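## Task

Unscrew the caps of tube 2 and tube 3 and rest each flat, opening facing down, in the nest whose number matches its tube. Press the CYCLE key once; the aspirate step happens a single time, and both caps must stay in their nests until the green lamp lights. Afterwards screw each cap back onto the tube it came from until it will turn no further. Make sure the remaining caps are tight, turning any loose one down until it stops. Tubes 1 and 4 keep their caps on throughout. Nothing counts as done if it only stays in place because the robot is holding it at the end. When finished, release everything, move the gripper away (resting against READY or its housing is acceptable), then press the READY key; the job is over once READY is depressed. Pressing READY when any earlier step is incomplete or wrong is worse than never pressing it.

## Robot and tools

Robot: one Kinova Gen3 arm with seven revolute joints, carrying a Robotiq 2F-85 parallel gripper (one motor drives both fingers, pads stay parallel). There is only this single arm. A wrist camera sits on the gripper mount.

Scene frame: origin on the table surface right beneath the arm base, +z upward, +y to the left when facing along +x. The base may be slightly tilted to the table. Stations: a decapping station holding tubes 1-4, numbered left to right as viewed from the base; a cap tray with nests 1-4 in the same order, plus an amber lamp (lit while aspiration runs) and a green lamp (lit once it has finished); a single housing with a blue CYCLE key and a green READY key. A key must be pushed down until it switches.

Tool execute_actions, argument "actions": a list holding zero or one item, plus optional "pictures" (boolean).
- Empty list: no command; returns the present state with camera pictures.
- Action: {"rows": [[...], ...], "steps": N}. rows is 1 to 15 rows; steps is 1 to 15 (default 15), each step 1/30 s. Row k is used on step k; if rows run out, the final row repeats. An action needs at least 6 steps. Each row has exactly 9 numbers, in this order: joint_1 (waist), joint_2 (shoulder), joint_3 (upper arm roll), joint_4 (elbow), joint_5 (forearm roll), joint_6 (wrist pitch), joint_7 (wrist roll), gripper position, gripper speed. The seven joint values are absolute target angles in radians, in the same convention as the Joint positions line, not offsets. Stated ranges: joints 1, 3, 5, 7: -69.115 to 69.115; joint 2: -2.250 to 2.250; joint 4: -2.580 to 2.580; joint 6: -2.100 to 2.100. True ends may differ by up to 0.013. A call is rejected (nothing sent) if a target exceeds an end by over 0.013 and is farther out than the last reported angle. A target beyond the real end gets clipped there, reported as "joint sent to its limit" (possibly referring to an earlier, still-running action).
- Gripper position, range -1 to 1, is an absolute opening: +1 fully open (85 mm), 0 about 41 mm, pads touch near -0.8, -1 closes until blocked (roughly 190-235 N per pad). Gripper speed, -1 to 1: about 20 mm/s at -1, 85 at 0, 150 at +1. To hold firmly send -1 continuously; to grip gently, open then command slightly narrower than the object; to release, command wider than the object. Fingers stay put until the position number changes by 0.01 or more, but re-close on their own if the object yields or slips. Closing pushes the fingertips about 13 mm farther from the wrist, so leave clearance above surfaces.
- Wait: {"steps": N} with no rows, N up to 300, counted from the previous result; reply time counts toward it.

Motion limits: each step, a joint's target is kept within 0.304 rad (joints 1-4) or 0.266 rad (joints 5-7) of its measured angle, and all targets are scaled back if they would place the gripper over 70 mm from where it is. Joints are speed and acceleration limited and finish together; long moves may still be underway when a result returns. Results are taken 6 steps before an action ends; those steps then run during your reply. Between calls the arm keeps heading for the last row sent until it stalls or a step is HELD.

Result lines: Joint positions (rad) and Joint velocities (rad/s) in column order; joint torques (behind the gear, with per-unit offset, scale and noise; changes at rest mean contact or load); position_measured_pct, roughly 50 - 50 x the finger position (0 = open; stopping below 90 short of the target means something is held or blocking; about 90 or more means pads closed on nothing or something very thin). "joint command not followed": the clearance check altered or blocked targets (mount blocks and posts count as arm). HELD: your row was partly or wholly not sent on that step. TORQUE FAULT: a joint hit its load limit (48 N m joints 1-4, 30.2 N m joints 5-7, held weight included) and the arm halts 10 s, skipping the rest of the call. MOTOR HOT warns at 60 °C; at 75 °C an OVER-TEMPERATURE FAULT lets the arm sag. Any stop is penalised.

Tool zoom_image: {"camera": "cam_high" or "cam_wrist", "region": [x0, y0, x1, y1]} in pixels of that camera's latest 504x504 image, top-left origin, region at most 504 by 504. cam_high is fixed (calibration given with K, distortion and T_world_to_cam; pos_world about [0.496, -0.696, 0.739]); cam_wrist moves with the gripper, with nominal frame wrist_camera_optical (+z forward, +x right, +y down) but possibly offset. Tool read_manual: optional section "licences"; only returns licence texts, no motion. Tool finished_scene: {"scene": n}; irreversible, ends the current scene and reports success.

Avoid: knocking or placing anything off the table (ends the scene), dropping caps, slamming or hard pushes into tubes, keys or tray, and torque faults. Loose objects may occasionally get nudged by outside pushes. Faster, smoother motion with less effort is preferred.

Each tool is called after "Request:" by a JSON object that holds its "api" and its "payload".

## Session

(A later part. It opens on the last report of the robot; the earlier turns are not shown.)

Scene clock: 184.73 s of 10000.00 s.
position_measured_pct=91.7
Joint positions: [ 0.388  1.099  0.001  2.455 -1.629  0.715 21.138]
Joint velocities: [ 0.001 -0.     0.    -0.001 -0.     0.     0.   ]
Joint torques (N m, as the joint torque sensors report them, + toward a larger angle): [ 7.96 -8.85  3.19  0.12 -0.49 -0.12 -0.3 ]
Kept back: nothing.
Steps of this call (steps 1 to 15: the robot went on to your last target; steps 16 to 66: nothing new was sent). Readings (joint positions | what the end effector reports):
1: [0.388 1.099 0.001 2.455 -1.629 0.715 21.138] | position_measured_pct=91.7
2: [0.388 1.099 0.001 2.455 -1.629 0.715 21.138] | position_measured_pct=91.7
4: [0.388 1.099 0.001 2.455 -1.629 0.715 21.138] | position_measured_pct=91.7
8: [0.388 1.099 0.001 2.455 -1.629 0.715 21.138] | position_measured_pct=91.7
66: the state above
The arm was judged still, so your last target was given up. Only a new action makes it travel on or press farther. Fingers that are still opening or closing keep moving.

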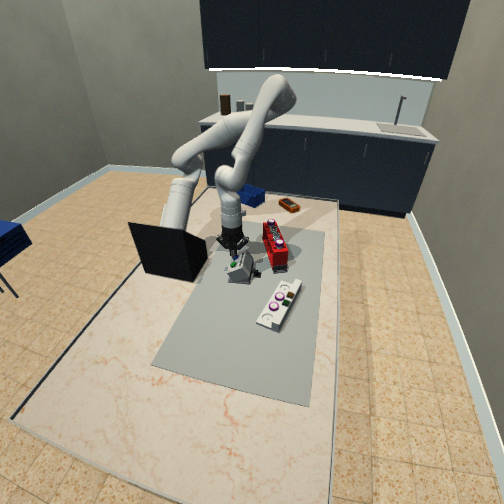

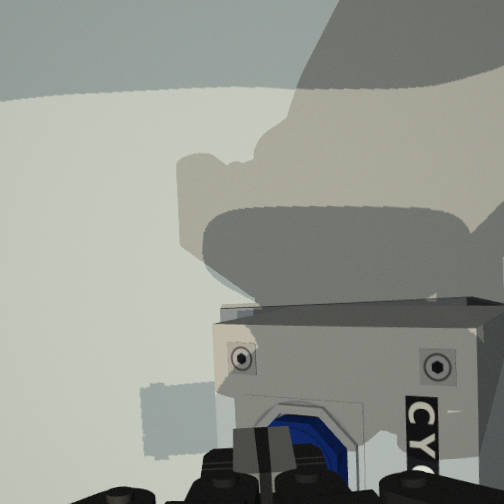

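Request:
{"api": "execute_actions", "payload": {"actions": [{"rows": [[0.3872,1.1006,0,2.4537,-1.6304,0.7154,21.1384,-1,0],[0.3869,1.1008,0,2.4536,-1.6308,0.7155,21.1388,-1,0],[0.3866,1.1009,0,2.4535,-1.6311,0.7157,21.1392,-1,0],[0.3863,1.1011,0,2.4534,-1.6315,0.7158,21.1396,-1,0],[0.3860,1.1013,0,2.4533,-1.6319,0.7159,21.14,-1,0],[0.3856,1.1015,0,2.4532,-1.6323,0.7160,21.1404,-1,0],[0.3853,1.1017,0,2.4531,-1.6327,0.7161,21.1408,-1,0],[0.3850,1.1018,0,2.4530,-1.6330,0.7163,21.1412,-1,0],[0.3847,1.1020,0,2.4529,-1.6334,0.7164,21.1416,-1,0],[0.3844,1.1022,0,2.4528,-1.6338,0.7165,21.142,-1,0]], "steps": 15}]}}

Request:
{"api": "execute_actions", "payload": {"actions": [{"steps": 10}], "pictures": true}}

Request:
{"api": "zoom_image", "payload": {"camera": "cam_high", "region": [240, 260, 320, 340]}}

Scene clock: 188.03 s of 10000.00 s.
position_measured_pct=91.7
Joint positions: [ 0.386  1.101  0.001  2.454 -1.632  0.716 21.141]
Joint velocities: [-0.009  0.004  0.001 -0.002 -0.011  0.004  0.011]
Joint torques (N m, as the joint torque sensors report them, + toward a larger angle): [ 7.68 -8.61  3.02 -0.37 -0.59 -0.2  -0.33]
Steps of this call (steps 1 to 90: nothing new was sent; steps 91 to 99: the first 9 steps of this action). Readings (joint positions | what the end effector reports):
91: [0.388 1.099 0.001 2.455 -1.630 0.715 21.138] | position_measured_pct=91.7
92: [0.388 1.100 0.001 2.455 -1.630 0.715 21.138] | position_measured_pct=91.7
94: [0.387 1.100 0.001 2.455 -1.630 0.715 21.139] | position_measured_pct=91.7
98: [0.386 1.101 0.001 2.454 -1.632 0.716 21.141] | position_measured_pct=91.7
99: the state above

Scene clock: 188.37 s of 10000.00 s.
position_measured_pct=91.7
Joint positions: [ 0.385  1.101  0.001  2.454 -1.633  0.716 21.142]
Joint velocities: [-0.    -0.001 -0.     0.002 -0.001 -0.    -0.   ]
Joint torques (N m, as the joint torque sensors report them, + toward a larger angle): [ 7.96 -8.75  3.01 -0.14 -0.63 -0.09 -0.34]
Kept back: nothing.
Steps of this call (steps 1 to 6: the last 6 steps of your previous action; steps 7 to 10: the robot went on to your last target). Readings (joint positions | what the end effector reports):
1: [0.386 1.101 0.001 2.454 -1.633 0.716 21.142] | position_measured_pct=91.7
2: [0.386 1.101 0.001 2.454 -1.633 0.716 21.142] | position_measured_pct=91.7
4: [0.386 1.101 0.001 2.454 -1.633 0.716 21.142] | position_measured_pct=91.7
8: [0.385 1.101 0.001 2.454 -1.633 0.716 21.142] | position_measured_pct=91.7
10: the state above

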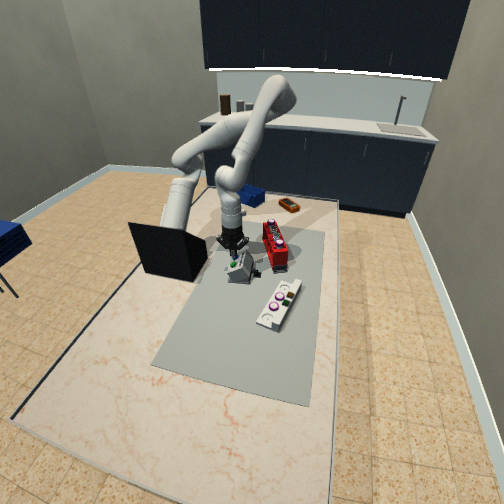

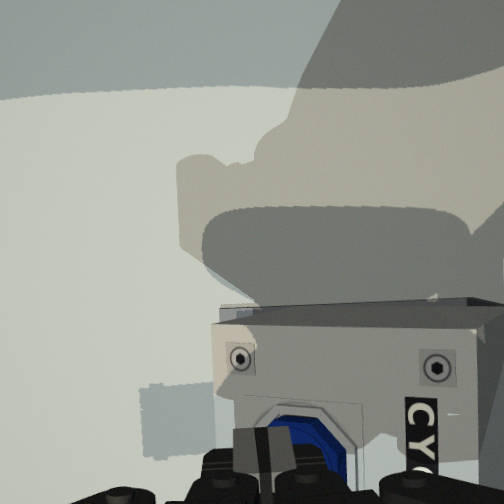

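Region (240, 260, 320, 340) of cam_high's 504x504 image, scaled by 6.300, with more detail than that image has.

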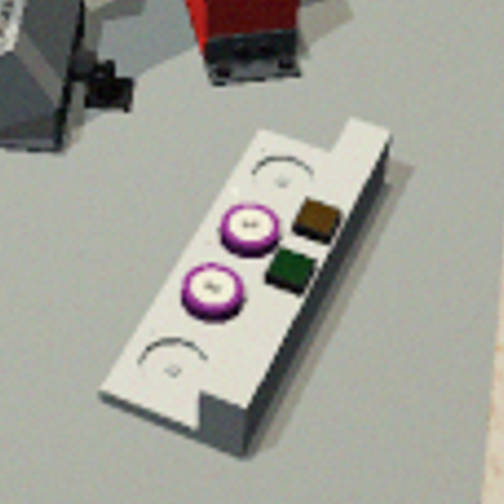

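Request:
{"api": "execute_actions", "payload": {"actions": [{"rows": [[0.3840,1.1024,0,2.4527,-1.6343,0.71665,21.1425,-1,0],[0.3836,1.10265,0,2.45255,-1.63475,0.7168,21.143,-1,0],[0.3832,1.1029,0,2.4524,-1.6352,0.71695,21.1435,-1,0],[0.38285,1.1031,0,2.4523,-1.6357,0.7171,21.144,-1,0],[0.3825,1.1033,0,2.4522,-1.6362,0.71725,21.1445,-1,0],[0.3821,1.10355,0,2.45205,-1.63665,0.7174,21.145,-1,0],[0.3817,1.1038,0,2.4519,-1.6371,0.71755,21.1455,-1,0],[0.3813,1.1040,0,2.4518,-1.6376,0.7177,21.146,-1,0],[0.3809,1.1042,0,2.4517,-1.6381,0.71785,21.1465,-1,0],[0.3805,1.10445,0,2.45155,-1.63855,0.7180,21.147,-1,0],[0.3801,1.1047,0,2.4514,-1.6390,0.71815,21.1475,-1,0],[0.37975,1.1049,0,2.4513,-1.6395,0.7183,21.148,-1,0]], "steps": 15}]}}

Request:
{"api": "execute_actions", "payload": {"actions": [{"steps": 12}], "pictures": true}}

Request:
{"api": "zoom_image", "payload": {"camera": "cam_high", "region": [240, 260, 320, 340]}}

Scene clock: 189.30 s of 10000.00 s.
position_measured_pct=91.7
Joint positions: [ 0.382  1.103  0.001  2.453 -1.637  0.717 21.146]
Joint velocities: [-0.01   0.006  0.001 -0.002 -0.014  0.004  0.016]
Joint torques (N m, as the joint torque sensors report them, + toward a larger angle): [ 7.9  -8.21  2.82 -0.03 -0.53  0.09 -0.16]
Steps of this call (steps 1 to 15: the robot went on to your last target; steps 16 to 19: nothing new was sent; steps 20 to 28: the first 9 steps of this action). Readings (joint positions | what the end effector reports):
20: [0.385 1.101 0.001 2.454 -1.633 0.716 21.142] | position_measured_pct=91.7
21: [0.385 1.101 0.001 2.454 -1.634 0.716 21.142] | position_measured_pct=91.7
23: [0.384 1.102 0.001 2.454 -1.634 0.717 21.143] | position_measured_pct=91.7
27: [0.383 1.102 0.001 2.453 -1.636 0.717 21.145] | position_measured_pct=91.7
28: the state above

Scene clock: 189.70 s of 10000.00 s.
position_measured_pct=91.7
Joint positions: [ 0.381  1.103  0.001  2.453 -1.639  0.718 21.148]
Joint velocities: [ 0.001  0.002  0.     0.001 -0.    -0.001  0.   ]
Joint torques (N m, as the joint torque sensors report them, + toward a larger angle): [ 7.75 -8.6   3.   -0.18 -0.7  -0.1  -0.19]
Kept back: nothing.
Steps of this call (steps 1 to 6: the last 6 steps of your previous action; steps 7 to 12: the robot went on to your last target). Readings (joint positions | what the end effector reports):
1: [0.382 1.103 0.001 2.453 -1.637 0.718 21.146] | position_measured_pct=91.7
2: [0.382 1.103 0.001 2.453 -1.638 0.718 21.147] | position_measured_pct=91.7
4: [0.381 1.103 0.001 2.453 -1.638 0.718 21.148] | position_measured_pct=91.7
8: [0.381 1.103 0.001 2.453 -1.639 0.718 21.148] | position_measured_pct=91.7
12: the state above

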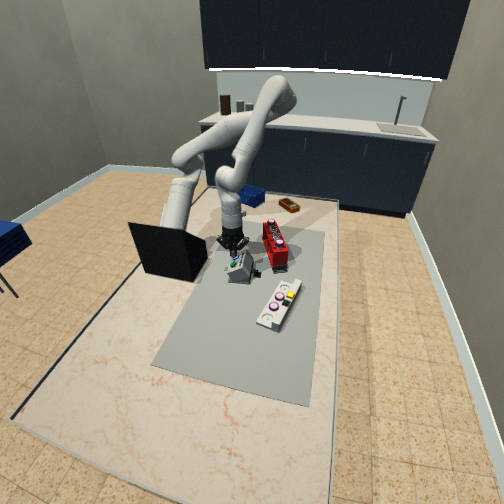

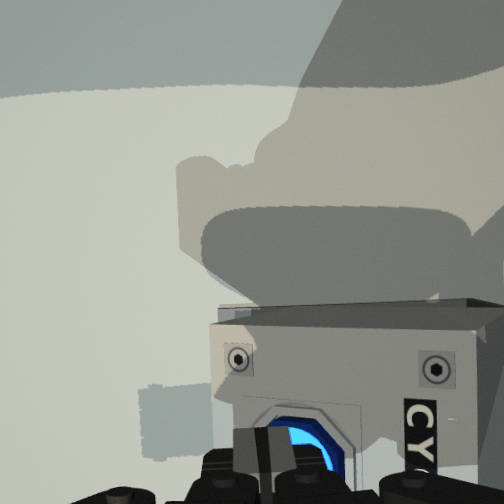

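Region (240, 260, 320, 340) of cam_high's 504x504 image, scaled by 6.300, with more detail than that image has.

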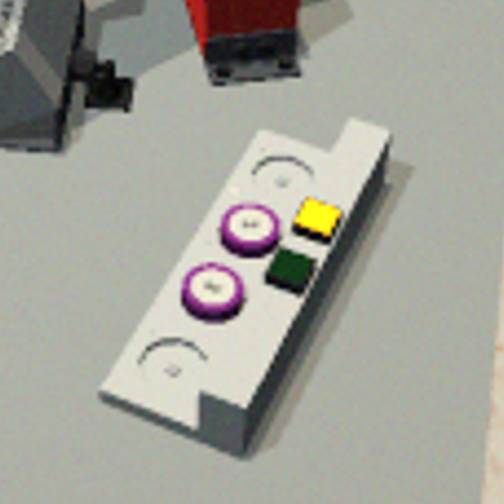

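Request:
{"api": "execute_actions", "payload": {"actions": [{"rows": [[0.3840,1.1013,0,2.4518,-1.6320,0.7166,21.1414,-1,0],[0.3890,1.0965,0,2.4524,-1.6230,0.7145,21.134,-1,0],[0.3950,1.0910,0,2.4530,-1.6110,0.7115,21.124,-1,0],[0.4020,1.0850,0,2.4536,-1.5980,0.7088,21.115,-1,0],[0.4100,1.0765,0,2.4530,-1.5800,0.7055,21.115,-1,0],[0.4200,1.0650,0,2.4515,-1.5550,0.7025,21.115,-1,0],[0.4310,1.0520,0,2.4495,-1.5270,0.7000,21.115,-1,0],[0.4430,1.0380,0,2.4475,-1.4960,0.6970,21.115,-1,0],[0.4550,1.0240,0,2.4455,-1.4650,0.6945,21.115,-1,0],[0.4670,1.0095,0,2.4435,-1.4340,0.6920,21.115,-1,0],[0.4790,0.9955,0,2.4415,-1.4030,0.6905,21.115,-1,0],[0.4910,0.9810,0,2.4385,-1.3700,0.6910,21.115,-1,0],[0.5030,0.9660,0,2.4350,-1.3360,0.6920,21.115,-1,0],[0.5140,0.9520,0,2.4315,-1.3040,0.6932,21.115,-1,0],[0.5230,0.9413,0,2.4284,-1.2788,0.6940,21.115,-1,0]], "steps": 15}]}}

Request:
{"api": "execute_actions", "payload": {"actions": [{"rows": [[0.5205,0.9484,0,2.3967,-1.2584,0.7049,21.14,-1,0],[0.5179,0.9554,0,2.3651,-1.2381,0.7159,21.165,-1,0],[0.5154,0.9625,0,2.3334,-1.2177,0.7268,21.19,-1,0],[0.5129,0.9696,0,2.3017,-1.1973,0.7378,21.215,-1,0],[0.5104,0.9767,0,2.2701,-1.1769,0.7487,21.24,-1,0],[0.5078,0.9837,0,2.2384,-1.1566,0.7597,21.265,-1,0],[0.5053,0.9908,0,2.2067,-1.1362,0.7706,21.29,-1,0],[0.5028,0.9979,0,2.1751,-1.1158,0.7816,21.315,-1,0],[0.5003,1.0050,0,2.1434,-1.0954,0.7925,21.34,-1,0],[0.4977,1.0120,0,2.1117,-1.0751,0.8035,21.365,-1,0],[0.4952,1.0191,0,2.0801,-1.0547,0.8144,21.39,-1,0],[0.4927,1.0262,0,2.0484,-1.0343,0.8254,21.415,-1,0],[0.4902,1.0333,0,2.0167,-1.0139,0.8363,21.44,-1,0],[0.4876,1.0403,0,1.9851,-0.9936,0.8473,21.465,-1,0],[0.4851,1.0474,0,1.9534,-0.9732,0.8582,21.49,-1,0]], "steps": 15}]}}

Request:
{"api": "execute_actions", "payload": {"actions": [{"rows": [[0.4851,1.0474,0,1.9534,-0.9732,0.8582,21.505,-0.05,0]], "steps": 15}], "pictures": true}}

Request:
{"api": "zoom_image", "payload": {"camera": "cam_high", "region": [240, 260, 320, 340]}}

Scene clock: 195.30 s of 10000.00 s.
position_measured_pct=91.7
Joint positions: [ 0.433  1.049 -0.     2.45  -1.527  0.7   21.115]
Joint velocities: [ 0.297 -0.346 -0.    -0.054  0.764 -0.073 -0.001]
Joint torques (N m, as the joint torque sensors report them, + toward a larger angle): [ 8.57 -9.64  3.91  0.56 -0.36 -0.09 -0.43]
Steps of this call (steps 1 to 15: the robot went on to your last target; steps 16 to 159: nothing new was sent; steps 160 to 168: the first 9 steps of this action). Readings (joint positions | what the end effector reports):
160: [0.382 1.102 0.001 2.453 -1.637 0.718 21.147] | position_measured_pct=91.7
161: [0.386 1.100 0.001 2.454 -1.632 0.716 21.143] | position_measured_pct=91.7
163: [0.395 1.091 0.001 2.455 -1.615 0.712 21.129] | position_measured_pct=91.7
167: [0.424 1.060 -0.000 2.451 -1.551 0.703 21.115] | position_measured_pct=91.7
168: the state above

Scene clock: 195.80 s of 10000.00 s.
position_measured_pct=91.7
Joint positions: [ 0.508  0.979  0.     2.256 -1.167  0.753 21.247]
Joint velocities: [-0.061  0.224 -0.    -0.9    0.575  0.316  0.755]
Joint torques (N m, as the joint torque sensors report them, + toward a larger angle): [  9.12 -10.51   4.46  -1.91  -0.33  -0.22  -0.3 ]
Steps of this call (steps 1 to 6: the last 6 steps of your previous action; steps 7 to 15: the first 9 steps of this action). Readings (joint positions | what the end effector reports):
7: [0.508 0.960 0.000 2.432 -1.321 0.692 21.115] | position_measured_pct=91.7
8: [0.513 0.953 0.000 2.425 -1.294 0.694 21.117] | position_measured_pct=91.7
10: [0.513 0.953 0.000 2.396 -1.256 0.704 21.135] | position_measured_pct=91.7
14: [0.510 0.971 0.000 2.286 -1.186 0.742 21.222] | position_measured_pct=91.7
15: the state above

Scene clock: 196.30 s of 10000.00 s.
position_measured_pct=72.6
Joint positions: [ 0.486  1.046  0.     1.954 -0.973  0.858 21.505]
Joint velocities: [-0.004  0.016 -0.001 -0.011  0.003  0.003  0.   ]
Joint torques (N m, as the joint torque sensors report them, + toward a larger angle): [ 11.06 -12.14   5.63  -3.71  -0.24  -0.36  -0.32]
Steps of this call (steps 1 to 6: the last 6 steps of your previous action; steps 7 to 15: the first 9 steps of this action). Readings (joint positions | what the end effector reports):
7: [0.492 1.028 0.000 2.040 -1.029 0.828 21.422] | position_measured_pct=91.7
8: [0.490 1.034 -0.000 2.013 -1.012 0.837 21.446] | position_measured_pct=91.7
10: [0.487 1.041 0.000 1.974 -0.986 0.851 21.486] | position_measured_pct=87.3
14: [0.486 1.045 0.000 1.955 -0.973 0.858 21.505] | position_measured_pct=75.8
15: the state above

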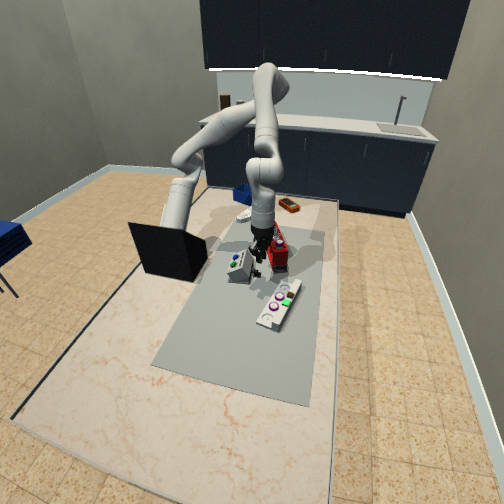

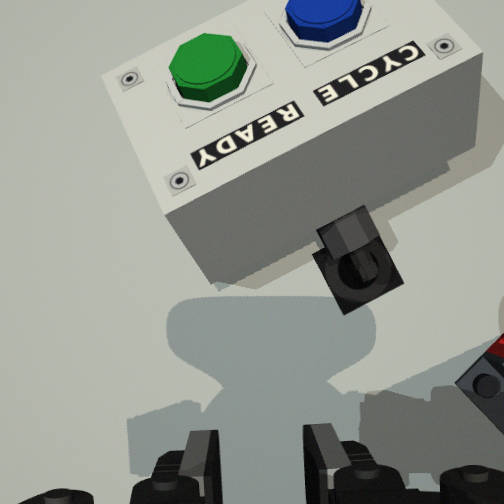

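Region (240, 260, 320, 340) of cam_high's 504x504 image, scaled by 6.300, with more detail than that image has.

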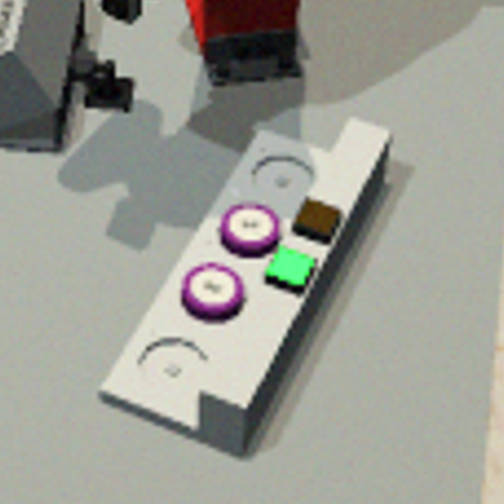

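Request:
{"api": "execute_actions", "payload": {"actions": [{"rows": [[0.4834,1.0682,0,1.9265,-0.9706,0.8615,21.505,-0.05,0],[0.4818,1.0890,0,1.8996,-0.9679,0.8648,21.505,-0.05,0],[0.4801,1.1098,0,1.8727,-0.9653,0.8680,21.505,-0.05,0],[0.4785,1.1305,0,1.8458,-0.9627,0.8713,21.505,-0.05,0],[0.4768,1.1513,0,1.8189,-0.9601,0.8746,21.505,-0.05,0],[0.4752,1.1721,0,1.7920,-0.9574,0.8779,21.505,-0.05,0],[0.4735,1.1929,0,1.7651,-0.9548,0.8812,21.505,-0.05,0],[0.4719,1.2137,0,1.7381,-0.9522,0.8844,21.505,-0.05,0],[0.4702,1.2345,0,1.7112,-0.9496,0.8877,21.505,-0.05,0],[0.4686,1.2553,0,1.6843,-0.9469,0.8910,21.505,-0.05,0],[0.4669,1.2761,0,1.6574,-0.9443,0.8943,21.505,-0.05,0],[0.4653,1.2968,0,1.6305,-0.9417,0.8976,21.505,-0.05,0],[0.4636,1.3176,0,1.6036,-0.9391,0.9008,21.505,-0.05,0],[0.4620,1.3384,0,1.5767,-0.9364,0.9041,21.505,-0.05,0],[0.4603,1.3592,0,1.5498,-0.9338,0.9074,21.505,-0.05,0]], "steps": 15}]}}

Request:
{"api": "execute_actions", "payload": {"actions": [{"rows": [[0.4570,1.3629,0,1.5498,-0.9392,0.9047,21.508,-0.05,0],[0.4536,1.3666,0,1.5498,-0.9445,0.9020,21.512,-0.05,0],[0.4503,1.3702,0,1.5499,-0.9499,0.8993,21.515,-0.05,0],[0.4470,1.3739,0,1.5499,-0.9553,0.8966,21.518,-0.05,0],[0.4437,1.3776,0,1.5499,-0.9607,0.8939,21.522,-0.05,0],[0.4403,1.3813,0,1.5499,-0.9660,0.8912,21.525,-0.05,0],[0.4370,1.3850,0,1.5499,-0.9714,0.8885,21.528,-0.05,0],[0.4337,1.3886,0,1.5500,-0.9768,0.8858,21.531,-0.05,0],[0.4303,1.3923,0,1.5500,-0.9821,0.8831,21.535,-0.05,0],[0.4270,1.3960,0,1.5500,-0.9875,0.8804,21.538,-0.05,0]], "steps": 15}]}}

Request:
{"api": "execute_actions", "payload": {"actions": [{"steps": 10}], "pictures": true}}

Scene clock: 198.37 s of 10000.00 s.
position_measured_pct=52.4
Joint positions: [ 0.475  1.17   0.     1.798 -0.958  0.877 21.505]
Joint velocities: [-0.046  0.581  0.    -0.775  0.075  0.094 -0.   ]
Joint torques (N m, as the joint torque sensors report them, + toward a larger angle): [ 12.24 -13.79   5.8   -3.    -0.17   0.    -0.33]
Steps of this call (steps 1 to 6: the last 6 steps of your previous action; steps 7 to 15: the robot went on to your last target; steps 16 to 53: nothing new was sent; steps 54 to 62: the first 9 steps of this action). Readings (joint positions | what the end effector reports):
54: [0.485 1.049 -0.000 1.952 -0.973 0.858 21.505] | position_measured_pct=52.4
55: [0.485 1.054 -0.000 1.947 -0.972 0.859 21.505] | position_measured_pct=52.4
57: [0.483 1.078 -0.000 1.919 -0.970 0.863 21.505] | position_measured_pct=52.4
61: [0.477 1.151 -0.000 1.824 -0.961 0.874 21.505] | position_measured_pct=52.4
62: the state above

Scene clock: 198.87 s of 10000.00 s.
position_measured_pct=52.4
Joint positions: [ 0.435  1.384 -0.     1.551 -0.975  0.887 21.53 ]
Joint velocities: [-0.101  0.136  0.002 -0.006 -0.161 -0.081  0.103]
Joint torques (N m, as the joint torque sensors report them, + toward a larger angle): [ 13.01 -16.66   6.09  -3.59  -0.22  -0.04  -0.31]
Steps of this call (steps 1 to 6: the last 6 steps of your previous action; steps 7 to 15: the first 9 steps of this action). Readings (joint positions | what the end effector reports):
7: [0.464 1.310 0.000 1.613 -0.940 0.899 21.505] | position_measured_pct=52.4
8: [0.462 1.328 0.000 1.591 -0.939 0.902 21.505] | position_measured_pct=52.4
10: [0.454 1.355 0.001 1.561 -0.942 0.901 21.508] | position_measured_pct=52.4
14: [0.438 1.380 -0.000 1.551 -0.969 0.890 21.527] | position_measured_pct=52.4
15: the state above

Scene clock: 199.20 s of 10000.00 s.
position_measured_pct=52.4
Joint positions: [ 0.427  1.396 -0.     1.55  -0.987  0.88  21.538]
Joint velocities: [-0.001  0.007  0.    -0.002  0.    -0.     0.   ]
Joint torques (N m, as the joint torque sensors report them, + toward a larger angle): [ 13.2  -15.82   6.37  -3.41  -0.21  -0.23  -0.26]
Kept back: nothing.
Steps of this call (steps 1 to 6: the last 6 steps of your previous action; steps 7 to 10: the robot went on to your last target). Readings (joint positions | what the end effector reports):
1: [0.432 1.389 -0.000 1.550 -0.980 0.884 21.534] | position_measured_pct=52.4
2: [0.429 1.392 -0.000 1.550 -0.985 0.882 21.536] | position_measured_pct=52.4
4: [0.428 1.394 -0.000 1.550 -0.987 0.881 21.538] | position_measured_pct=52.4
8: [0.427 1.395 -0.000 1.550 -0.987 0.880 21.538] | position_measured_pct=52.4
10: the state above

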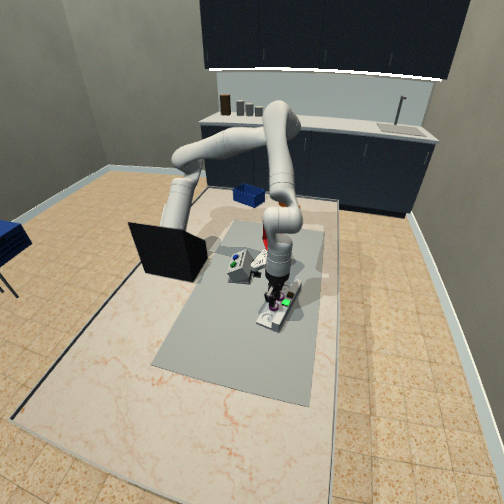

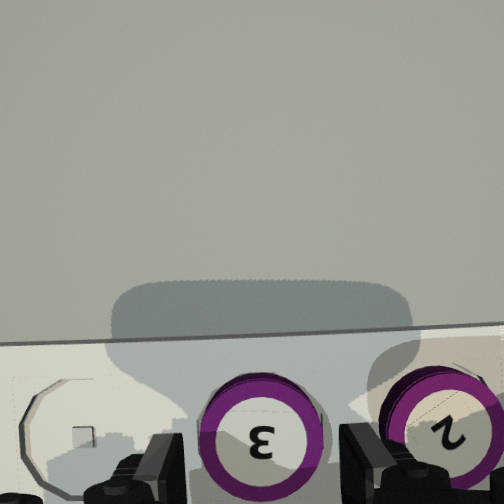

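Request:
{"api": "zoom_image", "payload": {"camera": "cam_wrist", "region": [160, 340, 360, 504]}}

Region (160, 340, 360, 504) of cam_wrist's 504x504 image, scaled by 2.520; it fills the top 413 rows of this view, and the rest is white.

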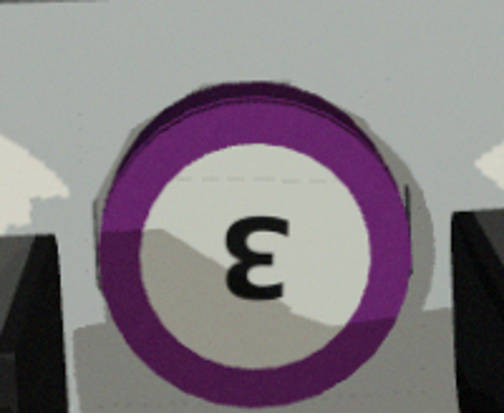

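Request:
{"api": "execute_actions", "payload": {"actions": [{"rows": [[0.4238,1.3995,0,1.5496,-0.9926,0.8783,21.541,-0.05,0],[0.4207,1.4030,0,1.5492,-0.9977,0.8762,21.544,-0.05,0],[0.4175,1.4065,0,1.5488,-1.0027,0.8741,21.547,-0.05,0],[0.4144,1.4100,0,1.5484,-1.0078,0.8720,21.550,-0.05,0],[0.4112,1.4135,0,1.5480,-1.0129,0.8699,21.554,-0.05,0],[0.4080,1.4169,0,1.5476,-1.0180,0.8677,21.557,-0.05,0],[0.4049,1.4204,0,1.5472,-1.0231,0.8656,21.560,-0.05,0],[0.4017,1.4239,0,1.5468,-1.0281,0.8635,21.563,-0.05,0],[0.3986,1.4274,0,1.5464,-1.0332,0.8614,21.566,-0.05,0],[0.3954,1.4309,0,1.5460,-1.0383,0.8593,21.569,-0.05,0]], "steps": 15}]}}

Request:
{"api": "execute_actions", "payload": {"actions": [{"steps": 12}], "pictures": true}}

Request:
{"api": "zoom_image", "payload": {"camera": "cam_wrist", "region": [160, 340, 360, 504]}}

Scene clock: 200.73 s of 10000.00 s.
position_measured_pct=52.4
Joint positions: [ 0.403  1.423 -0.     1.547 -1.026  0.864 21.562]
Joint velocities: [-0.093  0.102 -0.    -0.012 -0.151 -0.063  0.09 ]
Joint torques (N m, as the joint torque sensors report them, + toward a larger angle): [ 13.23 -16.08   6.37  -2.69  -0.14  -0.11  -0.23]
Steps of this call (steps 1 to 30: the robot went on to your last target; steps 31 to 37: nothing new was sent; steps 38 to 46: the first 9 steps of this action). Readings (joint positions | what the end effector reports):
38: [0.426 1.397 0.000 1.550 -0.988 0.880 21.538] | position_measured_pct=52.4
39: [0.424 1.400 0.001 1.549 -0.992 0.879 21.540] | position_measured_pct=52.4
41: [0.418 1.406 0.000 1.549 -1.001 0.875 21.546] | position_measured_pct=52.4
45: [0.406 1.419 -0.000 1.547 -1.021 0.866 21.559] | position_measured_pct=52.4
46: the state above

Scene clock: 201.13 s of 10000.00 s.
position_measured_pct=52.4
Joint positions: [ 0.396  1.431 -0.     1.546 -1.038  0.859 21.569]
Joint velocities: [-0.001  0.    -0.    -0.003 -0.     0.     0.001]
Joint torques (N m, as the joint torque sensors report them, + toward a larger angle): [ 13.54 -16.29   6.27  -3.    -0.24  -0.27  -0.37]
Kept back: nothing.
Steps of this call (steps 1 to 6: the last 6 steps of your previous action; steps 7 to 12: the robot went on to your last target). Readings (joint positions | what the end effector reports):
1: [0.400 1.426 -0.000 1.547 -1.031 0.862 21.565] | position_measured_pct=52.4
2: [0.397 1.429 -0.000 1.546 -1.036 0.860 21.568] | position_measured_pct=52.4
4: [0.396 1.430 -0.000 1.546 -1.038 0.859 21.569] | position_measured_pct=52.4
8: [0.396 1.431 -0.000 1.546 -1.038 0.859 21.569] | position_measured_pct=52.4
12: the state above

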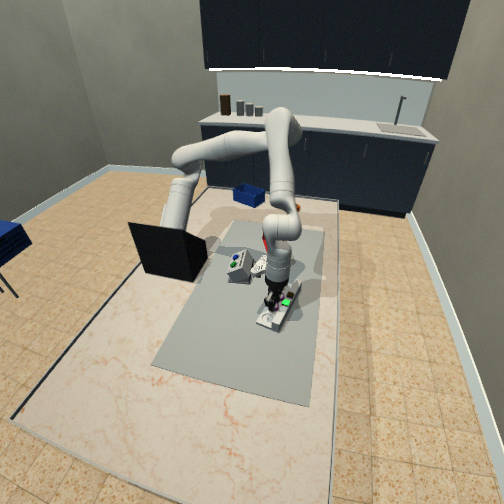

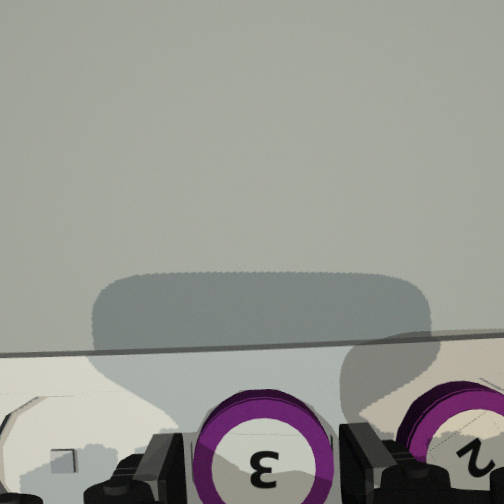

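Region (160, 340, 360, 504) of cam_wrist's 504x504 image, scaled by 2.520; it fills the top 413 rows of this view, and the rest is white.

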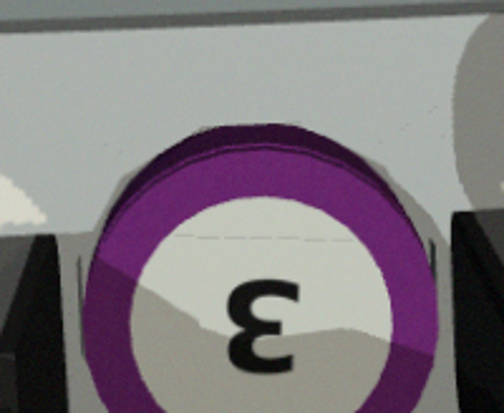

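Request:
{"api": "execute_actions", "payload": {"actions": [{"rows": [[0.3950,1.4311,0,1.5468,-1.0398,0.8585,21.570,-0.05,0],[0.3944,1.4316,0,1.5475,-1.0412,0.8578,21.571,-0.05,0],[0.3937,1.4322,0,1.5481,-1.0427,0.8571,21.572,-0.05,0],[0.3930,1.4329,0,1.5485,-1.0441,0.8565,21.573,-0.05,0],[0.3923,1.4337,0,1.5488,-1.0454,0.8559,21.574,-0.05,0],[0.3916,1.4344,0,1.5491,-1.0468,0.8554,21.574,-0.05,0],[0.3909,1.4352,0,1.5494,-1.0481,0.8548,21.575,-0.05,0],[0.3902,1.4360,0,1.5496,-1.0494,0.8543,21.576,-0.05,0],[0.3896,1.4367,0,1.5498,-1.0507,0.8538,21.576,-0.05,0]], "steps": 15}]}}

Request:
{"api": "execute_actions", "payload": {"actions": [{"steps": 12}], "pictures": true}}

Request:
{"api": "zoom_image", "payload": {"camera": "cam_wrist", "region": [160, 340, 360, 504]}}

Scene clock: 203.07 s of 10000.00 s.
position_measured_pct=52.4
Joint positions: [ 0.39   1.436 -0.     1.55  -1.049  0.854 21.576]
Joint velocities: [-0.018  0.022 -0.001  0.008 -0.039 -0.014  0.013]
Joint torques (N m, as the joint torque sensors report them, + toward a larger angle): [ 13.38 -16.13   6.44  -3.12  -0.26  -0.45  -0.23]
Steps of this call (steps 1 to 30: the robot went on to your last target; steps 31 to 49: nothing new was sent; steps 50 to 58: the first 9 steps of this action). Readings (joint positions | what the end effector reports):
50: [0.395 1.431 0.000 1.546 -1.039 0.859 21.569] | position_measured_pct=52.4
51: [0.395 1.431 0.000 1.547 -1.040 0.858 21.570] | position_measured_pct=52.4
53: [0.394 1.432 0.000 1.548 -1.043 0.857 21.572] | position_measured_pct=52.4
57: [0.391 1.435 -0.000 1.549 -1.048 0.855 21.575] | position_measured_pct=52.4
58: the state above

Scene clock: 203.47 s of 10000.00 s.
position_measured_pct=52.4
Joint positions: [ 0.39   1.437 -0.     1.55  -1.051  0.854 21.576]
Joint velocities: [-0.001  0.001  0.    -0.001 -0.001  0.    -0.   ]
Joint torques (N m, as the joint torque sensors report them, + toward a larger angle): [ 13.28 -16.2    6.36  -3.    -0.19  -0.18  -0.35]
Kept back: nothing.
Steps of this call (steps 1 to 6: the last 6 steps of your previous action; steps 7 to 12: the robot went on to your last target). Readings (joint positions | what the end effector reports):
1: [0.390 1.436 -0.000 1.550 -1.050 0.854 21.576] | position_measured_pct=52.4
2: [0.390 1.436 -0.000 1.550 -1.051 0.854 21.576] | position_measured_pct=52.4
4: [0.390 1.437 -0.000 1.550 -1.051 0.854 21.576] | position_measured_pct=52.4
8: [0.390 1.437 -0.000 1.550 -1.051 0.854 21.576] | position_measured_pct=52.4
12: the state above

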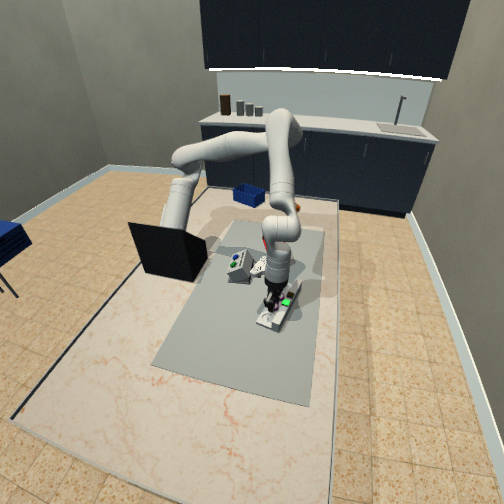

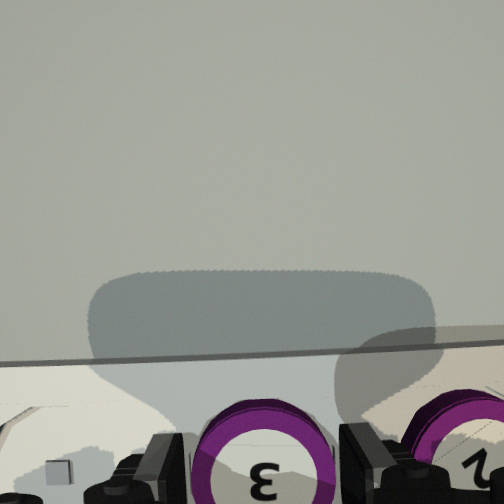

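Region (160, 340, 360, 504) of cam_wrist's 504x504 image, scaled by 2.520; it fills the top 413 rows of this view, and the rest is white.

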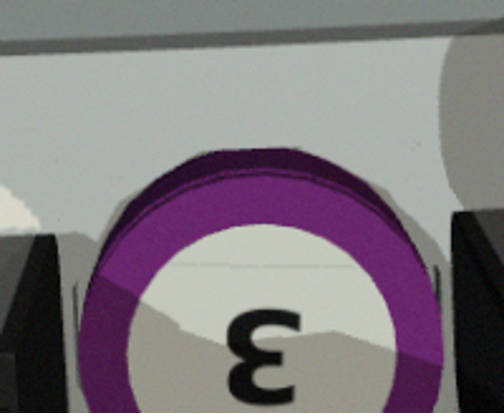

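Request:
{"api": "execute_actions", "payload": {"actions": [{"rows": [[0.3895,1.4367,0,1.5505,-1.0513,0.8534,21.576,-0.05,0],[0.3895,1.4367,0,1.5512,-1.0518,0.8531,21.576,-0.05,0],[0.3894,1.4367,0,1.5519,-1.0524,0.8527,21.576,-0.05,0]], "steps": 10}]}}

Request:
{"api": "execute_actions", "payload": {"actions": [{"steps": 12}], "pictures": true}}

Request:
{"api": "zoom_image", "payload": {"camera": "cam_wrist", "region": [160, 340, 360, 504]}}

Scene clock: 204.63 s of 10000.00 s.
position_measured_pct=52.4
Joint positions: [ 0.389  1.437  0.     1.552 -1.052  0.853 21.576]
Joint velocities: [-0.     0.004 -0.001  0.008 -0.006 -0.004  0.001]
Joint torques (N m, as the joint torque sensors report them, + toward a larger angle): [ 13.28 -16.41   6.27  -2.95  -0.17  -0.21  -0.31]
Steps of this call (steps 1 to 15: the robot went on to your last target; steps 16 to 31: nothing new was sent; steps 32 to 35: the first 4 steps of this action). Readings (joint positions | what the end effector reports):
32: [0.390 1.437 0.000 1.550 -1.051 0.854 21.576] | position_measured_pct=52.4
33: [0.390 1.437 0.000 1.551 -1.051 0.853 21.576] | position_measured_pct=52.4
35: the state above

Scene clock: 205.03 s of 10000.00 s.
position_measured_pct=52.4
Joint positions: [ 0.389  1.437  0.     1.552 -1.052  0.853 21.576]
Joint velocities: [-0.001 -0.    -0.     0.002 -0.     0.    -0.   ]
Joint torques (N m, as the joint torque sensors report them, + toward a larger angle): [ 13.32 -16.25   6.27  -2.89  -0.19  -0.25  -0.31]
Kept back: nothing.
Steps of this call (steps 1 to 6: the last 6 steps of your previous action; steps 7 to 12: the robot went on to your last target). Readings (joint positions | what the end effector reports):
1: [0.389 1.437 -0.000 1.552 -1.052 0.853 21.576] | position_measured_pct=52.4
2: [0.389 1.437 -0.000 1.552 -1.052 0.853 21.576] | position_measured_pct=52.4
4: [0.389 1.437 -0.000 1.552 -1.052 0.853 21.576] | position_measured_pct=52.4
8: [0.389 1.437 0.000 1.552 -1.052 0.853 21.576] | position_measured_pct=52.4
12: the state above

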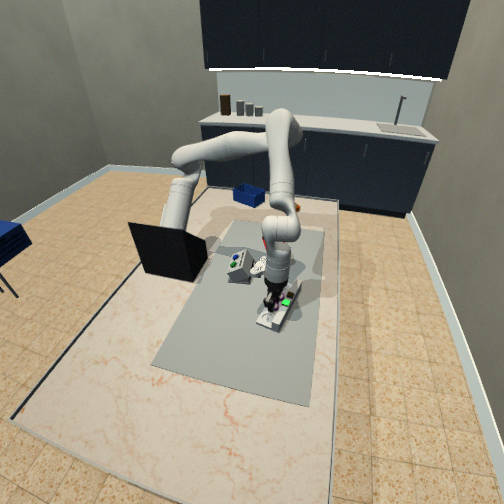

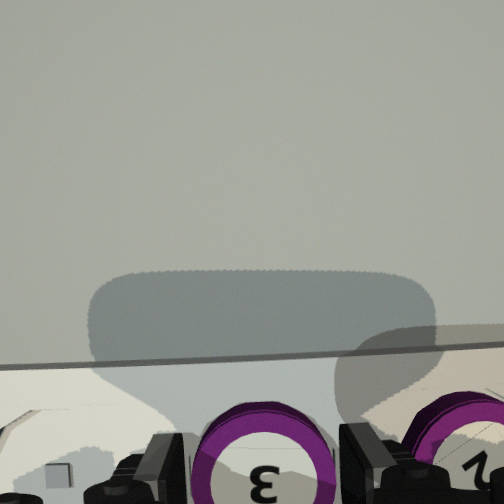

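Region (160, 340, 360, 504) of cam_wrist's 504x504 image, scaled by 2.520; it fills the top 413 rows of this view, and the rest is white.

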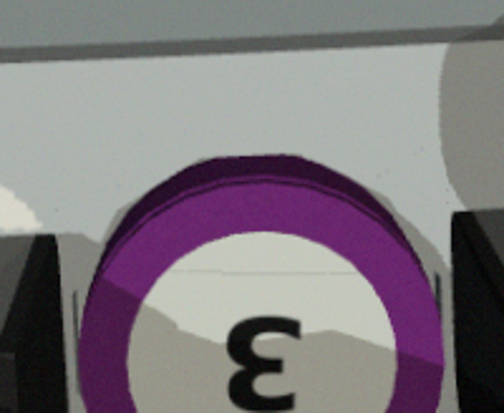

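Request:
{"api": "execute_actions", "payload": {"actions": [{"rows": [[0.3894,1.4367,0,1.5519,-1.0524,0.8527,21.576,-1,-0.5]], "steps": 15}]}}

Request:
{"api": "execute_actions", "payload": {"actions": [{"steps": 8}], "pictures": true}}

Scene clock: 210.47 s of 10000.00 s.
position_measured_pct=60.7
Joint positions: [ 0.39   1.436  0.001  1.552 -1.052  0.853 21.576]
Joint velocities: [ 0.002 -0.002  0.002  0.001  0.002  0.002 -0.   ]
Joint torques (N m, as the joint torque sensors report them, + toward a larger angle): [ 12.59 -15.56   6.04  -2.92  -0.54  -0.29  -0.29]
Steps of this call (steps 1 to 15: the robot went on to your last target; steps 16 to 154: nothing new was sent; steps 155 to 163: the first 9 steps of this action). Readings (joint positions | what the end effector reports):
155: [0.389 1.437 0.000 1.552 -1.052 0.853 21.576] | position_measured_pct=52.4
156: [0.389 1.437 0.000 1.552 -1.052 0.853 21.576] | position_measured_pct=52.8
158: [0.389 1.437 0.000 1.552 -1.052 0.853 21.576] | position_measured_pct=55.6
162: [0.390 1.436 0.000 1.552 -1.052 0.853 21.576] | position_measured_pct=59.9
163: the state above

Scene clock: 210.73 s of 10000.00 s.
position_measured_pct=62.3
Joint positions: [ 0.39   1.436  0.001  1.552 -1.052  0.853 21.576]
Joint velocities: [-0.    -0.     0.    -0.001 -0.     0.     0.   ]
Joint torques (N m, as the joint torque sensors report them, + toward a larger angle): [ 12.69 -15.5    5.93  -2.76  -0.27  -0.44  -0.33]
Kept back: nothing.
Steps of this call (steps 1 to 6: the last 6 steps of your previous action; steps 7 to 8: the robot went on to your last target). Readings (joint positions | what the end effector reports):
1: [0.390 1.436 0.001 1.552 -1.052 0.853 21.576] | position_measured_pct=61.5
2: [0.390 1.436 0.001 1.552 -1.052 0.853 21.576] | position_measured_pct=61.9
4: [0.390 1.436 0.001 1.552 -1.052 0.853 21.576] | position_measured_pct=62.3
8: the state above

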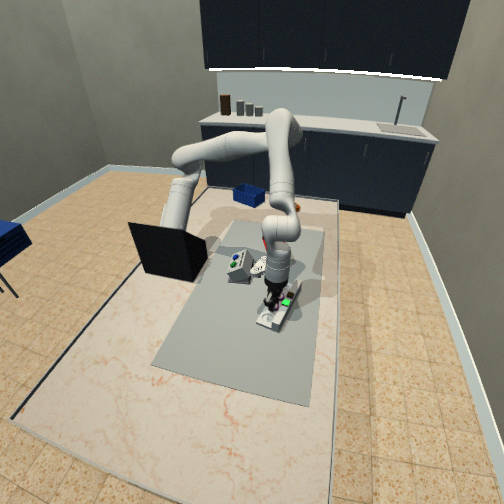

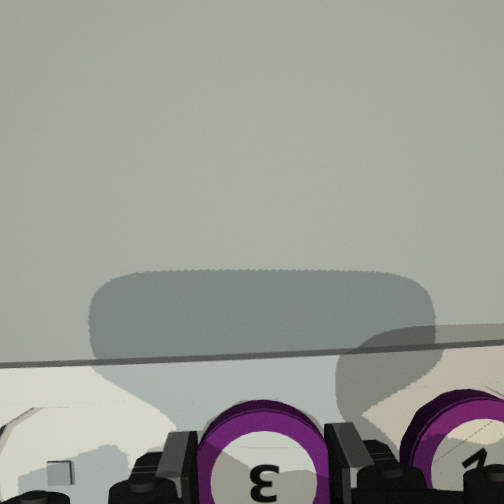

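Request:
{"api": "zoom_image", "payload": {"camera": "cam_wrist", "region": [160, 340, 360, 504]}}

Region (160, 340, 360, 504) of cam_wrist's 504x504 image, scaled by 2.520; it fills the top 413 rows of this view, and the rest is white.

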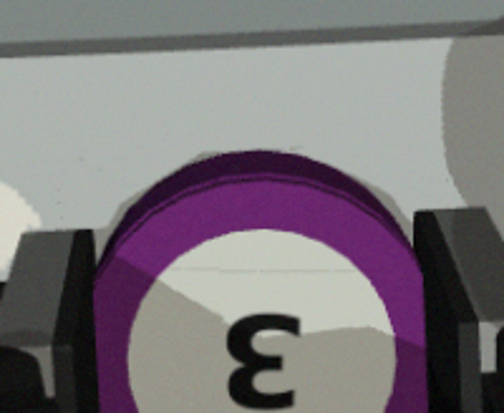

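Request:
{"api": "execute_actions", "payload": {"actions": [{"rows": [[0.3901,1.4360,0,1.5520,-1.0513,0.8531,21.575,-1,0],[0.3912,1.4348,0,1.5522,-1.0495,0.8538,21.574,-1,0],[0.3929,1.4329,0,1.5524,-1.0468,0.8549,21.5725,-1,0],[0.3952,1.4304,0,1.5527,-1.0431,0.8564,21.570,-1,0],[0.3981,1.4273,0,1.5529,-1.0385,0.8582,21.567,-1,0],[0.4013,1.4238,0,1.5530,-1.0333,0.8602,21.564,-1,0],[0.4050,1.4198,0,1.5529,-1.0275,0.8625,21.561,-1,0],[0.4092,1.4153,0,1.5526,-1.0205,0.8655,21.557,-1,0],[0.4135,1.4107,0,1.5521,-1.0128,0.8690,21.553,-1,0],[0.4180,1.4058,0,1.5514,-1.0045,0.8728,21.548,-1,0],[0.4225,1.4009,0,1.5507,-0.9960,0.8766,21.543,-1,0],[0.4270,1.3960,0,1.5500,-0.9875,0.8804,21.538,-1,0],[0.4350,1.3872,0,1.5500,-0.9746,0.8869,21.530,-1,0],[0.4440,1.3772,0,1.5499,-0.9601,0.8942,21.522,-1,0],[0.4530,1.3673,0,1.5499,-0.9456,0.9015,21.514,-1,0]], "steps": 15}]}}

Request:
{"api": "execute_actions", "payload": {"actions": [{"rows": [[0.4603,1.3592,0,1.5498,-0.9338,0.9074,21.53,-1,0],[0.4520,1.3305,0,1.5681,-0.9345,0.9115,21.568,-1,0],[0.4437,1.3018,0,1.5864,-0.9352,0.9157,21.606,-1,0],[0.4354,1.2731,0,1.6046,-0.9359,0.9198,21.644,-1,0],[0.4270,1.2445,0,1.6229,-0.9365,0.9240,21.682,-1,0],[0.4187,1.2158,0,1.6412,-0.9372,0.9281,21.72,-1,0],[0.4104,1.1871,0,1.6595,-0.9379,0.9323,21.758,-1,0],[0.4021,1.1584,0,1.6778,-0.9386,0.9364,21.796,-1,0],[0.3938,1.1297,0,1.6960,-0.9393,0.9405,21.834,-1,0],[0.3855,1.1010,0,1.7143,-0.9400,0.9447,21.872,-1,0],[0.3772,1.0723,0,1.7326,-0.9407,0.9488,21.91,-1,0],[0.3688,1.0437,0,1.7509,-0.9413,0.9530,21.948,-1,0],[0.3605,1.0150,0,1.7691,-0.9420,0.9571,21.986,-1,0],[0.3522,0.9863,0,1.7874,-0.9427,0.9613,22.024,-1,0],[0.3439,0.9576,0,1.8057,-0.9434,0.9654,22.062,-1,0]], "steps": 15}]}}

Request:
{"api": "execute_actions", "payload": {"actions": [{"rows": [[0.3325,0.9378,0,1.8238,-0.9513,0.9626,22.10,-1,0],[0.3210,0.9181,0,1.8419,-0.9591,0.9599,22.138,-1,0],[0.3096,0.8983,0,1.8600,-0.9670,0.9571,22.176,-1,0],[0.2982,0.8786,0,1.8781,-0.9749,0.9543,22.214,-1,0],[0.2867,0.8588,0,1.8962,-0.9828,0.9515,22.252,-1,0],[0.2753,0.8390,0,1.9143,-0.9906,0.9488,22.29,-1,0],[0.2639,0.8193,0,1.9324,-0.9985,0.9460,22.328,-1,0],[0.2524,0.7995,0,1.9504,-1.0064,0.9432,22.366,-1,0],[0.2410,0.7798,0,1.9685,-1.0143,0.9404,22.404,-1,0],[0.2296,0.7600,0,1.9866,-1.0221,0.9377,22.442,-1,0],[0.2181,0.7402,0,2.0047,-1.0300,0.9349,22.48,-1,0],[0.2067,0.7205,0,2.0228,-1.0379,0.9321,22.518,-1,0],[0.1953,0.7007,0,2.0409,-1.0458,0.9293,22.556,-1,0],[0.1838,0.6810,0,2.0590,-1.0536,0.9266,22.594,-1,0],[0.1724,0.6612,0,2.0771,-1.0615,0.9238,22.632,-1,0]], "steps": 15}]}}

Request:
{"api": "execute_actions", "payload": {"actions": [{"rows": [[0.1724,0.6612,0,2.0771,-1.0615,0.9238,23.3,-1,0]], "steps": 15}]}}

Request:
{"api": "execute_actions", "payload": {"actions": [{"rows": [[0.1724,0.6612,0,2.0771,-1.0615,0.9238,23.92,-1,0]], "steps": 15}]}}

Scene clock: 215.60 s of 10000.00 s.
position_measured_pct=62.3
Joint positions: [ 0.408  1.416 -0.     1.553 -1.023  0.865 21.559]
Joint velocities: [ 0.118 -0.127  0.001 -0.01   0.203  0.089 -0.111]
Joint torques (N m, as the joint torque sensors report them, + toward a larger angle): [ 13.45 -16.92   6.13  -3.23  -0.17  -0.24  -0.47]
Steps of this call (steps 1 to 15: the robot went on to your last target; steps 16 to 137: nothing new was sent; steps 138 to 146: the first 9 steps of this action). Readings (joint positions | what the end effector reports):
138: [0.390 1.435 0.000 1.552 -1.052 0.853 21.576] | position_measured_pct=62.3
139: [0.391 1.435 0.000 1.552 -1.051 0.853 21.575] | position_measured_pct=62.3
141: [0.394 1.432 -0.000 1.553 -1.047 0.855 21.573] | position_measured_pct=62.3
145: [0.405 1.420 -0.000 1.553 -1.029 0.862 21.562] | position_measured_pct=62.3
146: the state above

Scene clock: 216.10 s of 10000.00 s.
position_measured_pct=62.3
Joint positions: [ 0.42   1.215  0.     1.638 -0.937  0.928 21.714]
Joint velocities: [-0.237 -0.759 -0.013  0.514 -0.017  0.117  1.064]
Joint torques (N m, as the joint torque sensors report them, + toward a larger angle): [ 13.76 -15.5    6.79  -3.97  -0.18  -0.31  -0.37]
Steps of this call (steps 1 to 6: the last 6 steps of your previous action; steps 7 to 15: the first 9 steps of this action). Readings (joint positions | what the end effector reports):
7: [0.447 1.374 -0.000 1.550 -0.957 0.896 21.521] | position_measured_pct=62.3
8: [0.454 1.364 0.000 1.551 -0.945 0.902 21.521] | position_measured_pct=62.3
10: [0.454 1.331 0.002 1.561 -0.936 0.909 21.546] | position_measured_pct=62.3
14: [0.428 1.240 0.001 1.621 -0.936 0.924 21.679] | position_measured_pct=62.3
15: the state above

Scene clock: 216.60 s of 10000.00 s.
position_measured_pct=62.3
Joint positions: [ 0.274  0.84  -0.     1.914 -0.99   0.95  22.291]
Joint velocities: [-0.352 -0.633 -0.002  0.569 -0.266 -0.106  1.197]
Joint torques (N m, as the joint torque sensors report them, + toward a larger angle): [ 11.9  -11.26   6.31  -3.35  -0.06   0.    -0.19]
Steps of this call (steps 1 to 6: the last 6 steps of your previous action; steps 7 to 15: the first 9 steps of this action). Readings (joint positions | what the end effector reports):
7: [0.364 1.026 0.000 1.761 -0.942 0.955 21.970] | position_measured_pct=62.3
8: [0.354 1.000 0.000 1.779 -0.943 0.958 22.008] | position_measured_pct=62.3
10: [0.333 0.950 0.000 1.818 -0.948 0.959 22.089] | position_measured_pct=62.3
14: [0.286 0.861 -0.000 1.895 -0.981 0.954 22.251] | position_measured_pct=62.3
15: the state above

Scene clock: 217.10 s of 10000.00 s.
position_measured_pct=62.3
Joint positions: [ 0.176  0.665 -0.     2.075 -1.059  0.925 22.889]
Joint velocities: [-0.026 -0.03   0.     0.017 -0.014 -0.006  1.216]
Joint torques (N m, as the joint torque sensors report them, + toward a larger angle): [ 10.51 -10.41   6.01  -3.    -0.38  -0.41  -0.16]
Steps of this call (steps 1 to 6: the last 6 steps of your previous action; steps 7 to 15: the first 9 steps of this action). Readings (joint positions | what the end effector reports):
7: [0.194 0.698 -0.000 2.044 -1.047 0.929 22.565] | position_measured_pct=62.3
8: [0.189 0.685 -0.002 2.057 -1.051 0.929 22.605] | position_measured_pct=62.3
10: [0.184 0.674 -0.001 2.068 -1.055 0.927 22.686] | position_measured_pct=62.3
14: [0.177 0.666 -0.000 2.074 -1.059 0.925 22.849] | position_measured_pct=62.3
15: the state above

Scene clock: 217.60 s of 10000.00 s.
position_measured_pct=62.3
Joint positions: [ 0.173  0.661 -0.     2.077 -1.061  0.924 23.499]
Joint velocities: [-0.001 -0.001  0.     0.001 -0.001 -0.     1.217]
Joint torques (N m, as the joint torque sensors report them, + toward a larger angle): [ 10.63 -10.1    5.68  -3.01  -0.3   -0.32  -0.53]
Steps of this call (steps 1 to 6: the last 6 steps of your previous action; steps 7 to 15: the first 9 steps of this action). Readings (joint positions | what the end effector reports):
7: [0.173 0.662 -0.000 2.077 -1.061 0.924 23.174] | position_measured_pct=62.3
8: [0.173 0.662 -0.000 2.077 -1.061 0.924 23.214] | position_measured_pct=62.3
10: [0.173 0.662 -0.000 2.077 -1.061 0.924 23.296] | position_measured_pct=62.3
14: [0.173 0.661 -0.000 2.077 -1.061 0.924 23.458] | position_measured_pct=62.3
15: the state above


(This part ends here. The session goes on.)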